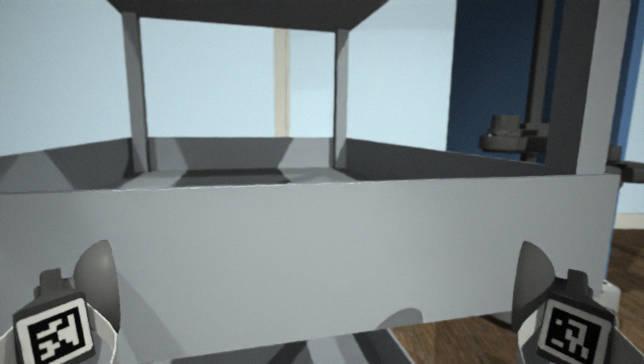

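Request:
execute_actions(
  actions=[
    {"r2":{"base":{"translate_m":-0.2},"joints":{"gripper_m":0.04,"wrist_pitch_rad":-0.4}}},
  ],
  cameras=[],
)

Request:
execute_actions(
  actions=[
    {"r2":{"base":{"rotate_rad":1.55},"joints":{"wrist_yaw_rad":3.1}}},
  ],
  cameras=[],
)

Request:
execute_actions(
  actions=[
    {"r2":{"base":{"translate_m":0.75},"joints":{"lift_m":0.26}}},
  ],
  cameras=[],
)

Request:
execute_actions(
  actions=[
    {"r2":{"base":{"rotate_rad":-1.55}}},
  ],
  cameras=[],
)

Request:
execute_actions(
  actions=[
    {"r2":{"base":{"translate_m":1.0}}},
  ],
  cameras=[],
)

Request:
execute_actions(
  actions=[
    {"r2":{"base":{"translate_m":0.5}}},
  ],
  cameras=[],
)

Request:
execute_actions(
  actions=[
    {"r2":{"base":{"rotate_rad":-1.55}}},
  ],
  cameras=["r2_nav_camera"],
)

Scene clock: 145.23 s.
r1.base_odometry: x=-1.153 y=+3.022 heading=+2.793 (m, m, rad; r1's odometry frame)
r1.turned_by_wheels: +0.000 (rad since the last result)
r1.turned_by_imu: +0.001 (rad since the last result)
r1.base_tilt: forward=+0.8 right=-2.5 (deg)
r1.lidar_m: 1.95 - 0.15 0.18 3.90 1.29 2.86 0.72 0.82 4.88 2.81 1.98
r1.head_depth_mm: 2366 2531 2022 1674 1420 1229 1103 / 2411 2577 2028 1672 1417 1234 - / 2487 2597 2037 1671 1419 1235 - / 799 892 904 1148 1353 1230 - / 738 841 1182 1151 1360 1236 1127 / 754 861 1184 1150 1358 1229 1106 / 770 921 1225 1150 1358 1236 1088
r1.base_status: not commanded
r1.joint_positions: lift_m=+0.320 arm_m=+0.001 wrist_yaw_rad=+3.133 wrist_pitch_rad=-0.375 wrist_roll_rad=-0.015 gripper_m=+0.037 head_pan_rad=-2.793 head_tilt_rad=-0.891
r1.joint_status: not commanded
r1.motor_effort: left_wheel=+16(16) right_wheel=-2(2) lift_m=+21(22) arm_m=+0(0) wrist_yaw_rad=+0(0) wrist_pitch_rad=+9(9) wrist_roll_rad=+0(0) gripper_m=+0(0) head_pan_rad=-5(5) head_tilt_rad=-3(3) (%)
r1.hand_pose: x=-0.0192 y=+0.0837 z=+0.3424 quat_wxyz=(+0.134, +0.690, +0.130, +0.700) (m; r1's base frame)
r1.wrist_depth_mm: - - - 439 211 139 104 / - - - 486 222 144 106 / - - - 541 232 148 108 / 880 860 854 615 242 152 111 / 687 694 685 619 231 158 114 / 568 574 - 535 267 162 116 / 481 497 - - 266 157 119
r2.base_odometry: x=-1.091 y=-1.699 heading=-2.371 (m, m, rad; r2's odometry frame)
r2.turned_by_wheels: +0.000 (rad since the last result)
r2.turned_by_imu: -0.001 (rad since the last result)
r2.base_tilt: forward=-0.4 right=+0.2 (deg)
r2.lidar_m: 0.40 0.40 2.09 1.96 2.00 2.57 3.67 3.71 3.02 2.81 2.86 0.48
r2.head_depth_mm: 1964 741 632 1517 1394 1243 1124 / 2485 785 614 982 1334 1235 1135 / 899 788 604 960 1251 1252 1136 / 637 736 667 939 1208 1229 1123 / 622 726 665 917 1036 1225 1115 / 610 717 661 699 1341 1230 1118 / 867 811 1717 1529 1347 1217 1107
r2.base_status: done
r2.joint_positions: lift_m=+0.400 arm_m=+0.000 wrist_yaw_rad=+1.662 wrist_pitch_rad=-0.415 wrist_roll_rad=+0.003 gripper_m=+0.040 head_pan_rad=+0.008 head_tilt_rad=-0.990
r2.joint_status: all done
r2.on_its_own: wrist_yaw_rad is held at +1.660, not at your +1.570, by its stall guard, which is not easing now
r2.motor_effort: left_wheel=-2(8) right_wheel=+2(4) lift_m=+28(28) arm_m=-2(2) wrist_yaw_rad=-2(13) wrist_pitch_rad=+5(8) wrist_roll_rad=+0(0) gripper_m=+1(97) head_pan_rad=+0(1) head_tilt_rad=-6(6) (%)
r2.hand_pose: x=+0.2025 y=-0.1249 z=+0.4132 quat_wxyz=(+0.574, +0.610, -0.359, +0.412) (m; r2's base frame)
r2.wrist_depth_mm: - 301 319 337 362 393 - / - - - - - - - / - 798 909 935 - - - / 950 637 709 710 658 - - / 787 594 566 502 530 808 808 / 653 626 472 632 675 683 675 / 560 567 548 579 562 580 586
pictures: none
No camera images: the call's "cameras" was empty. Leave "cameras" out to get every camera's image.

Scene clock: 148.67 s.
r1.base_odometry: x=-1.153 y=+3.022 heading=+2.793 (m, m, rad; r1's odometry frame)
r1.turned_by_wheels: +0.000 (rad since the last result)
r1.turned_by_imu: +0.000 (rad since the last result)
r1.base_tilt: forward=+0.9 right=-2.5 (deg)
r1.lidar_m: 1.95 - 0.15 0.18 3.89 1.28 2.85 0.72 0.82 4.85 2.81 1.98
r1.head_depth_mm: 2352 2533 2034 1671 1412 1230 1101 / 2437 2616 2036 1678 1419 1226 - / 2516 2601 2039 1678 1417 1232 - / 797 893 906 1148 1360 1232 - / 740 842 1179 1149 1360 1232 1127 / 755 863 1184 1152 1358 1233 1106 / 771 917 1219 1155 1366 1233 1088
r1.base_status: not commanded
r1.joint_positions: lift_m=+0.320 arm_m=+0.001 wrist_yaw_rad=+3.133 wrist_pitch_rad=-0.375 wrist_roll_rad=-0.015 gripper_m=+0.037 head_pan_rad=-2.793 head_tilt_rad=-0.891
r1.joint_status: not commanded
r1.motor_effort: left_wheel=+17(16) right_wheel=-3(3) lift_m=+21(22) arm_m=+0(0) wrist_yaw_rad=+0(0) wrist_pitch_rad=+9(9) wrist_roll_rad=+0(0) gripper_m=-1(0) head_pan_rad=-5(5) head_tilt_rad=-3(3) (%)
r1.hand_pose: x=-0.0192 y=+0.0837 z=+0.3424 quat_wxyz=(+0.134, +0.690, +0.130, +0.700) (m; r1's base frame)
r1.wrist_depth_mm: - - - 442 212 139 104 / - - - 484 223 144 106 / - - - 542 232 148 108 / 863 854 845 608 244 152 111 / 696 685 675 621 233 157 113 / 571 567 - 541 264 163 116 / 482 488 - - 268 157 119
r2.base_odometry: x=-1.091 y=-1.699 heading=-0.821 (m, m, rad; r2's odometry frame)
r2.turned_by_wheels: +1.550 (rad since the last result)
r2.turned_by_imu: +1.574 (rad since the last result)
r2.base_tilt: forward=-0.4 right=+0.2 (deg)
r2.lidar_m: 1.96 1.99 2.55 3.66 3.72 3.02 2.81 2.86 0.48 0.40 0.40 2.10
r2.head_depth_mm: 1986 2128 1812 1569 1384 1244 1099 / 1951 2114 1800 1566 1376 1238 1140 / 1931 2112 1795 1553 1381 1232 1120 / 1878 2089 1777 1548 1370 1235 1122 / 1876 2050 1768 1547 1371 1225 1124 / 1857 2045 1765 1540 1364 1221 1112 / 1837 2024 1771 1532 1357 1220 1107
r2.base_status: done
r2.joint_positions: lift_m=+0.400 arm_m=+0.000 wrist_yaw_rad=+3.098 wrist_pitch_rad=-0.415 wrist_roll_rad=+0.003 gripper_m=+0.040 head_pan_rad=+0.008 head_tilt_rad=-0.990
r2.joint_status: all done
r2.motor_effort: left_wheel=-4(10) right_wheel=+4(7) lift_m=+28(28) arm_m=-2(2) wrist_yaw_rad=+3(4) wrist_pitch_rad=+5(5) wrist_roll_rad=+0(0) gripper_m=+0(0) head_pan_rad=+0(0) head_tilt_rad=-5(5) (%)
r2.hand_pose: x=-0.0115 y=+0.0794 z=+0.4132 quat_wxyz=(+0.161, +0.696, +0.131, +0.688) (m; r2's base frame)
r2.wrist_depth_mm: - - - - - - - / - - - - - - - / - - - - - - - / 965 970 - - - - - / 775 777 - 799 800 814 812 / 656 663 - 671 680 672 685 / 567 574 - 574 552 581 583
pictures: none
No camera images: the call's "cameras" was empty. Leave "cameras" out to get every camera's image.

Scene clock: 153.60 s.
r1.base_odometry: x=-1.153 y=+3.022 heading=+2.793 (m, m, rad; r1's odometry frame)
r1.turned_by_wheels: +0.000 (rad since the last result)
r1.turned_by_imu: +0.001 (rad since the last result)
r1.base_tilt: forward=+0.8 right=-2.5 (deg)
r1.lidar_m: 1.95 - 0.15 0.18 3.90 1.29 2.86 0.72 0.82 4.88 2.83 1.98
r1.head_depth_mm: 2353 2513 2031 1668 1415 1235 1106 / 2414 2616 2045 1675 1413 1224 - / 2503 2624 2057 1671 1418 1235 - / 798 888 902 1150 1364 1233 - / 738 842 1183 1153 1359 1226 1128 / 754 863 1186 1150 1365 1231 1105 / 769 918 1221 1152 1361 1235 1086
r1.base_status: not commanded
r1.joint_positions: lift_m=+0.320 arm_m=+0.001 wrist_yaw_rad=+3.133 wrist_pitch_rad=-0.375 wrist_roll_rad=-0.015 gripper_m=+0.037 head_pan_rad=-2.793 head_tilt_rad=-0.891
r1.joint_status: not commanded
r1.motor_effort: left_wheel=+16(16) right_wheel=-2(2) lift_m=+21(22) arm_m=+0(0) wrist_yaw_rad=+0(0) wrist_pitch_rad=+9(9) wrist_roll_rad=+0(0) gripper_m=+0(0) head_pan_rad=-5(5) head_tilt_rad=-3(3) (%)
r1.hand_pose: x=-0.0192 y=+0.0837 z=+0.3424 quat_wxyz=(+0.134, +0.690, +0.130, +0.700) (m; r1's base frame)
r1.wrist_depth_mm: - - - 440 213 139 103 / - - - 492 222 144 106 / - - - 539 234 148 108 / 874 858 861 610 243 153 111 / 696 678 675 624 231 157 113 / 571 562 - 542 265 162 116 / 489 501 - - 266 158 119
r2.base_odometry: x=-0.580 y=-2.248 heading=-0.821 (m, m, rad; r2's odometry frame)
r2.turned_by_wheels: +0.000 (rad since the last result)
r2.turned_by_imu: +0.004 (rad since the last result)
r2.base_tilt: forward=-0.3 right=+0.3 (deg)
r2.lidar_m: 1.21 1.23 1.57 3.49 3.81 3.81 3.57 0.74 0.80 2.09 1.92 1.30
r2.head_depth_mm: 1193 1426 1718 1576 1384 1242 1126 / 1177 1409 1689 1561 1376 1235 1139 / 1162 1385 1672 1555 1378 1235 1135 / 1145 1364 1664 1551 1369 1228 1126 / 1131 1337 1642 1544 1368 1225 1122 / 1120 1323 1622 1540 1361 1227 1110 / 1109 1304 1587 1533 1353 1213 1108
r2.base_status: done
r2.joint_positions: lift_m=+0.260 arm_m=+0.000 wrist_yaw_rad=+3.099 wrist_pitch_rad=-0.416 wrist_roll_rad=+0.003 gripper_m=+0.040 head_pan_rad=+0.008 head_tilt_rad=-0.990
r2.joint_status: all done
r2.motor_effort: left_wheel=-5(11) right_wheel=+3(11) lift_m=+23(20) arm_m=-2(2) wrist_yaw_rad=+1(2) wrist_pitch_rad=+5(6) wrist_roll_rad=+0(0) gripper_m=+1(1) head_pan_rad=+0(0) head_tilt_rad=-6(6) (%)
r2.hand_pose: x=-0.0117 y=+0.0793 z=+0.2733 quat_wxyz=(+0.161, +0.695, +0.131, +0.688) (m; r2's base frame)
r2.wrist_depth_mm: - - - - - - - / - - - - - - - / 913 930 934 970 991 980 - / 702 719 - 721 737 732 745 / 572 579 - 594 600 596 602 / 485 503 - 505 503 500 505 / - - - - - 428 435
pictures: none
No camera images: the call's "cameras" was empty. Leave "cameras" out to get every camera's image.

Scene clock: 155.87 s.
r1.base_odometry: x=-1.153 y=+3.022 heading=+2.793 (m, m, rad; r1's odometry frame)
r1.turned_by_wheels: +0.000 (rad since the last result)
r1.turned_by_imu: +0.000 (rad since the last result)
r1.base_tilt: forward=+0.9 right=-2.5 (deg)
r1.lidar_m: 1.95 - 0.15 0.18 3.88 1.29 2.86 0.72 0.82 4.87 2.81 1.98
r1.head_depth_mm: 2348 2541 2019 1673 1415 1231 1100 / 2426 2603 2040 1668 1420 1234 - / 2492 2601 2033 1670 1421 1233 - / 797 889 906 1149 1361 1232 - / 738 845 1180 1149 1363 1237 1124 / 755 862 1182 1149 1365 1233 1106 / 771 923 1220 1152 1362 1234 1088
r1.base_status: not commanded
r1.joint_positions: lift_m=+0.320 arm_m=+0.001 wrist_yaw_rad=+3.133 wrist_pitch_rad=-0.375 wrist_roll_rad=-0.015 gripper_m=+0.037 head_pan_rad=-2.793 head_tilt_rad=-0.891
r1.joint_status: not commanded
r1.motor_effort: left_wheel=+16(17) right_wheel=-2(2) lift_m=+21(22) arm_m=+0(0) wrist_yaw_rad=+0(0) wrist_pitch_rad=+9(9) wrist_roll_rad=+0(0) gripper_m=+0(1) head_pan_rad=-5(4) head_tilt_rad=-2(3) (%)
r1.hand_pose: x=-0.0192 y=+0.0837 z=+0.3424 quat_wxyz=(+0.134, +0.690, +0.130, +0.700) (m; r1's base frame)
r1.wrist_depth_mm: - - - 439 212 140 103 / - - - 484 222 144 106 / - - - 541 232 148 108 / 855 846 849 608 243 153 111 / 692 689 668 623 232 158 113 / 570 570 - 543 265 162 116 / 482 500 - - 267 158 119
r2.base_odometry: x=-0.580 y=-2.248 heading=-2.371 (m, m, rad; r2's odometry frame)
r2.turned_by_wheels: -1.550 (rad since the last result)
r2.turned_by_imu: -1.571 (rad since the last result)
r2.base_tilt: forward=-0.5 right=+0.3 (deg)
r2.lidar_m: 2.10 1.88 1.29 1.21 1.23 1.59 3.65 3.79 3.81 3.55 0.74 0.81
r2.head_depth_mm: 2567 2116 1495 1452 1387 1239 1127 / 2169 2109 1790 1563 1387 1237 1138 / 2052 2094 1793 1551 1375 1239 1130 / 2040 2094 1790 1567 1369 1230 1126 / 2015 2092 1772 1547 1363 1224 1121 / 1986 2071 1769 1550 1363 1220 1111 / 1972 2053 1761 1534 1356 1220 1108
r2.base_status: done
r2.joint_positions: lift_m=+0.260 arm_m=+0.000 wrist_yaw_rad=+3.099 wrist_pitch_rad=-0.416 wrist_roll_rad=+0.003 gripper_m=+0.040 head_pan_rad=+0.008 head_tilt_rad=-0.990
r2.joint_status: not commanded
r2.motor_effort: left_wheel=+5(18) right_wheel=-4(9) lift_m=+23(23) arm_m=-3(2) wrist_yaw_rad=+3(1) wrist_pitch_rad=+6(6) wrist_roll_rad=+0(0) gripper_m=-1(0) head_pan_rad=+0(0) head_tilt_rad=-5(6) (%)
r2.hand_pose: x=-0.0117 y=+0.0793 z=+0.2732 quat_wxyz=(+0.161, +0.695, +0.131, +0.688) (m; r2's base frame)
r2.wrist_depth_mm: - - - - - - - / - - - - - - - / 925 916 934 957 962 955 - / 698 718 - 732 732 749 754 / 576 581 - 586 589 596 606 / 480 505 - 514 507 498 503 / - - - - - 431 433
pictures: none
No camera images: the call's "cameras" was empty. Leave "cameras" out to get every camera's image.

Scene clock: 160.90 s.
r1.base_odometry: x=-1.153 y=+3.022 heading=+2.793 (m, m, rad; r1's odometry frame)
r1.turned_by_wheels: +0.000 (rad since the last result)
r1.turned_by_imu: +0.001 (rad since the last result)
r1.base_tilt: forward=+0.9 right=-2.5 (deg)
r1.lidar_m: 1.95 - 0.15 0.18 3.86 1.29 1.55 0.72 0.82 4.88 2.82 1.99
r1.head_depth_mm: 2346 2546 2024 1676 1413 1234 1103 / 2399 2596 2037 1664 1419 1228 - / 2468 1651 1818 1666 1410 1234 - / 796 890 903 1147 1363 1231 - / 737 841 1179 1147 1363 1234 1125 / 755 862 1186 1150 1359 1236 1109 / 770 921 1220 1151 1364 1232 1088
r1.base_status: not commanded
r1.joint_positions: lift_m=+0.320 arm_m=+0.001 wrist_yaw_rad=+3.133 wrist_pitch_rad=-0.375 wrist_roll_rad=-0.015 gripper_m=+0.037 head_pan_rad=-2.793 head_tilt_rad=-0.891
r1.joint_status: not commanded
r1.motor_effort: left_wheel=+16(17) right_wheel=-3(2) lift_m=+21(22) arm_m=+0(0) wrist_yaw_rad=+0(0) wrist_pitch_rad=+9(9) wrist_roll_rad=+0(0) gripper_m=-1(1) head_pan_rad=-4(5) head_tilt_rad=-3(3) (%)
r1.hand_pose: x=-0.0192 y=+0.0837 z=+0.3424 quat_wxyz=(+0.134, +0.690, +0.130, +0.700) (m; r1's base frame)
r1.wrist_depth_mm: - - - 443 214 139 103 / - - - 489 222 144 106 / - - - 544 232 148 108 / 864 852 840 596 242 152 111 / 683 678 688 615 231 158 113 / 571 562 - 537 263 162 116 / 486 496 - - 267 158 119
r2.base_odometry: x=-1.297 y=-2.945 heading=-2.371 (m, m, rad; r2's odometry frame)
r2.turned_by_wheels: +0.000 (rad since the last result)
r2.turned_by_imu: +0.005 (rad since the last result)
r2.base_tilt: forward=-0.4 right=+0.1 (deg)
r2.lidar_m: 1.09 1.12 1.37 1.29 1.31 1.71 3.95 0.91 0.48 0.45 1.54 1.17
r2.head_depth_mm: 1066 1270 1696 1573 1388 1242 1124 / 1051 1255 1555 1569 1384 1239 1135 / 1042 1235 1533 1561 1379 1235 1137 / 1032 1219 1518 1550 1374 1230 1122 / 1018 1211 1479 1536 1363 1223 1121 / 1010 1193 1460 1538 1365 1224 1114 / 999 1184 1446 1537 1357 1219 1111
r2.base_status: done
r2.joint_positions: lift_m=+0.260 arm_m=+0.000 wrist_yaw_rad=+3.099 wrist_pitch_rad=-0.416 wrist_roll_rad=+0.003 gripper_m=+0.040 head_pan_rad=+0.008 head_tilt_rad=-0.990
r2.joint_status: not commanded
r2.motor_effort: left_wheel=+4(18) right_wheel=-3(7) lift_m=+23(23) arm_m=-2(2) wrist_yaw_rad=+2(1) wrist_pitch_rad=+6(5) wrist_roll_rad=-1(0) gripper_m=+0(0) head_pan_rad=+0(0) head_tilt_rad=-6(5) (%)
r2.hand_pose: x=-0.0117 y=+0.0793 z=+0.2732 quat_wxyz=(+0.161, +0.695, +0.131, +0.688) (m; r2's base frame)
r2.wrist_depth_mm: - - - - - - - / - - - - - - - / 921 927 956 960 966 972 - / 712 708 - 730 736 739 748 / 571 575 - 594 590 601 603 / 494 499 - 513 506 497 504 / - - - - - 430 433
pictures: none
No camera images: the call's "cameras" was empty. Leave "cameras" out to get every camera's image.

Scene clock: 164.23 s.
r1.base_odometry: x=-1.153 y=+3.022 heading=+2.793 (m, m, rad; r1's odometry frame)
r1.turned_by_wheels: +0.000 (rad since the last result)
r1.turned_by_imu: +0.000 (rad since the last result)
r1.base_tilt: forward=+0.9 right=-2.5 (deg)
r1.lidar_m: 1.95 - 0.15 0.18 3.90 1.29 1.53 0.72 0.82 4.88 2.82 1.99
r1.head_depth_mm: 2354 2537 1756 1666 1418 1227 1105 / 2434 2611 2026 1672 1418 1232 - / 2501 2609 2026 1675 1421 1232 - / 796 889 905 1148 1361 1232 - / 740 843 1184 1147 1361 1231 1123 / 753 862 1180 1146 1360 1231 1104 / 770 917 1218 1151 1362 1230 1089
r1.base_status: not commanded
r1.joint_positions: lift_m=+0.320 arm_m=+0.001 wrist_yaw_rad=+3.133 wrist_pitch_rad=-0.375 wrist_roll_rad=-0.015 gripper_m=+0.037 head_pan_rad=-2.793 head_tilt_rad=-0.891
r1.joint_status: not commanded
r1.motor_effort: left_wheel=+17(16) right_wheel=-2(3) lift_m=+22(22) arm_m=+0(0) wrist_yaw_rad=-1(0) wrist_pitch_rad=+9(9) wrist_roll_rad=+0(0) gripper_m=-1(1) head_pan_rad=-5(5) head_tilt_rad=-3(3) (%)
r1.hand_pose: x=-0.0192 y=+0.0837 z=+0.3424 quat_wxyz=(+0.134, +0.690, +0.130, +0.700) (m; r1's base frame)
r1.wrist_depth_mm: - - - 443 212 139 104 / - - - 486 221 143 106 / - - - 540 232 148 108 / 863 871 855 606 244 153 111 / 695 689 674 626 233 157 113 / 569 558 - 546 266 162 116 / 483 499 - - 268 158 119
r2.base_odometry: x=-1.656 y=-3.293 heading=-2.371 (m, m, rad; r2's odometry frame)
r2.turned_by_wheels: +0.000 (rad since the last result)
r2.turned_by_imu: +0.003 (rad since the last result)
r2.base_tilt: forward=-0.5 right=+0.2 (deg)
r2.lidar_m: 0.59 0.61 0.78 1.33 1.36 1.76 4.09 0.72 0.76 1.47 1.56 0.63
r2.head_depth_mm: 554 662 822 1082 1362 1242 1129 / 549 655 808 1064 1334 1243 1135 / 542 645 796 1041 1336 1231 1134 / 537 638 784 1020 1324 1233 1124 / 532 631 774 1000 1320 1230 1118 / 527 621 764 980 1298 1224 1107 / 522 616 752 967 1290 1216 1108
r2.base_status: done
r2.joint_positions: lift_m=+0.260 arm_m=+0.000 wrist_yaw_rad=+3.099 wrist_pitch_rad=-0.416 wrist_roll_rad=+0.003 gripper_m=+0.040 head_pan_rad=+0.008 head_tilt_rad=-0.990
r2.joint_status: not commanded
r2.motor_effort: left_wheel=+3(18) right_wheel=-3(6) lift_m=+23(23) arm_m=-2(2) wrist_yaw_rad=+0(1) wrist_pitch_rad=+5(5) wrist_roll_rad=+0(0) gripper_m=+0(0) head_pan_rad=+0(0) head_tilt_rad=-5(6) (%)
r2.hand_pose: x=-0.0117 y=+0.0793 z=+0.2732 quat_wxyz=(+0.161, +0.695, +0.131, +0.688) (m; r2's base frame)
r2.wrist_depth_mm: - - - - - 899 646 / - - - - - 902 653 / 907 924 955 952 967 879 655 / 703 716 - 735 724 733 647 / 574 577 - 595 602 595 599 / 486 501 - 507 505 504 502 / - - - - - 432 432
pictures: none
No camera images: the call's "cameras" was empty. Leave "cameras" out to get every camera's image.

Scene clock: 166.40 s.
r1.base_odometry: x=-1.153 y=+3.022 heading=+2.793 (m, m, rad; r1's odometry frame)
r1.turned_by_wheels: +0.000 (rad since the last result)
r1.turned_by_imu: +0.000 (rad since the last result)
r1.base_tilt: forward=+0.9 right=-2.5 (deg)
r1.lidar_m: 1.95 - 0.15 0.19 3.86 1.29 1.52 0.72 0.82 4.86 2.81 1.98
r1.head_depth_mm: 2362 2531 1799 1671 1419 1229 1106 / 2432 2592 2035 1671 1417 1231 - / 2498 2602 2031 1673 1422 1233 - / 796 895 903 1152 1363 1226 - / 738 843 1186 1147 1360 1231 1124 / 754 861 1182 1154 1364 1231 1106 / 769 920 1220 1153 1360 1230 1086
r1.base_status: not commanded
r1.joint_positions: lift_m=+0.320 arm_m=+0.001 wrist_yaw_rad=+3.133 wrist_pitch_rad=-0.375 wrist_roll_rad=-0.015 gripper_m=+0.037 head_pan_rad=-2.793 head_tilt_rad=-0.891
r1.joint_status: not commanded
r1.motor_effort: left_wheel=+16(16) right_wheel=-2(3) lift_m=+21(22) arm_m=+0(0) wrist_yaw_rad=+0(0) wrist_pitch_rad=+9(9) wrist_roll_rad=+0(0) gripper_m=-2(1) head_pan_rad=-4(4) head_tilt_rad=-3(3) (%)
r1.hand_pose: x=-0.0192 y=+0.0837 z=+0.3424 quat_wxyz=(+0.134, +0.690, +0.130, +0.700) (m; r1's base frame)
r1.wrist_depth_mm: - - - 442 213 140 103 / - - - 490 222 143 106 / - - - 535 234 148 108 / 855 864 823 602 243 153 111 / 677 686 688 625 231 158 114 / 571 570 - 541 266 162 116 / 488 498 - - 267 158 119
r2.base_odometry: x=-1.656 y=-3.293 heading=+2.363 (m, m, rad; r2's odometry frame)
r2.turned_by_wheels: -1.550 (rad since the last result)
r2.turned_by_imu: -1.571 (rad since the last result)
r2.base_tilt: forward=-0.4 right=+0.2 (deg)
r2.lidar_m: 1.47 1.55 0.63 0.59 0.61 0.80 1.33 1.36 1.78 4.21 0.72 0.76
r2.head_depth_mm: 2555 2129 1734 1397 1383 1241 1125 / 2567 2121 1786 1559 1383 1234 1137 / 1500 1787 1709 1560 1379 1238 1134 / 1423 1736 1734 1548 1375 1231 1123 / 1492 1769 1775 1547 1368 1225 1126 / 1450 1716 1773 1537 1364 1223 1110 / 1422 1666 1757 1530 1356 1216 1111
r2.base_status: done
r2.joint_positions: lift_m=+0.260 arm_m=+0.000 wrist_yaw_rad=+3.099 wrist_pitch_rad=-0.416 wrist_roll_rad=+0.003 gripper_m=+0.040 head_pan_rad=+0.008 head_tilt_rad=-0.990
r2.joint_status: not commanded
r2.motor_effort: left_wheel=+5(17) right_wheel=-4(9) lift_m=+23(23) arm_m=-2(2) wrist_yaw_rad=+2(2) wrist_pitch_rad=+6(6) wrist_roll_rad=+0(0) gripper_m=+1(0) head_pan_rad=-1(0) head_tilt_rad=-6(6) (%)
r2.hand_pose: x=-0.0117 y=+0.0792 z=+0.2732 quat_wxyz=(+0.161, +0.695, +0.131, +0.688) (m; r2's base frame)
r2.wrist_depth_mm: 535 547 568 576 595 612 621 / 572 584 613 621 642 663 - / 613 635 662 677 702 719 937 / 650 659 - 704 730 741 745 / 571 580 - 586 590 600 600 / 485 505 - 510 505 498 501 / - - - - - 432 431
pictures: r2_nav_camera (sideways: a quarter turn counterclockwise sets it upright)
camera_calibration (this result's frames):
r2_nav_camera: T_world_to_cam=[[0.859712, 0.0276697, 0.510029, -0.624859], [0.00990421, -0.999247, 0.0375157, 0.00263336], [0.510683, -0.0272012, -0.859339, 1.07508], [0, 0, 0, 1]] pos_world=[-0.0118501, 0.0491644, 1.24245]
Images, in order (width x height): r2_nav_camera 672x504.

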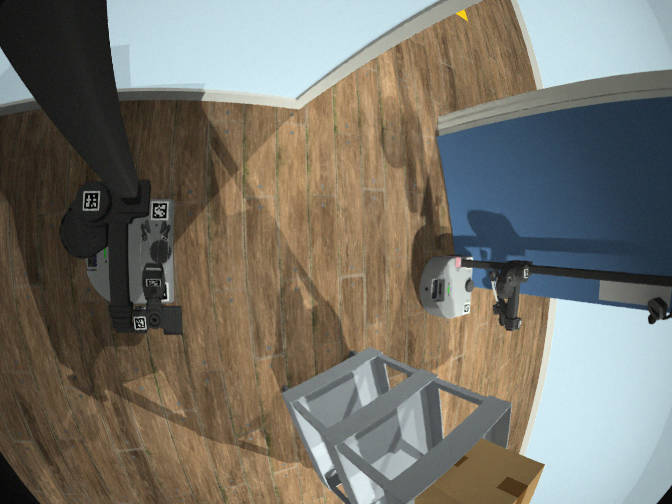

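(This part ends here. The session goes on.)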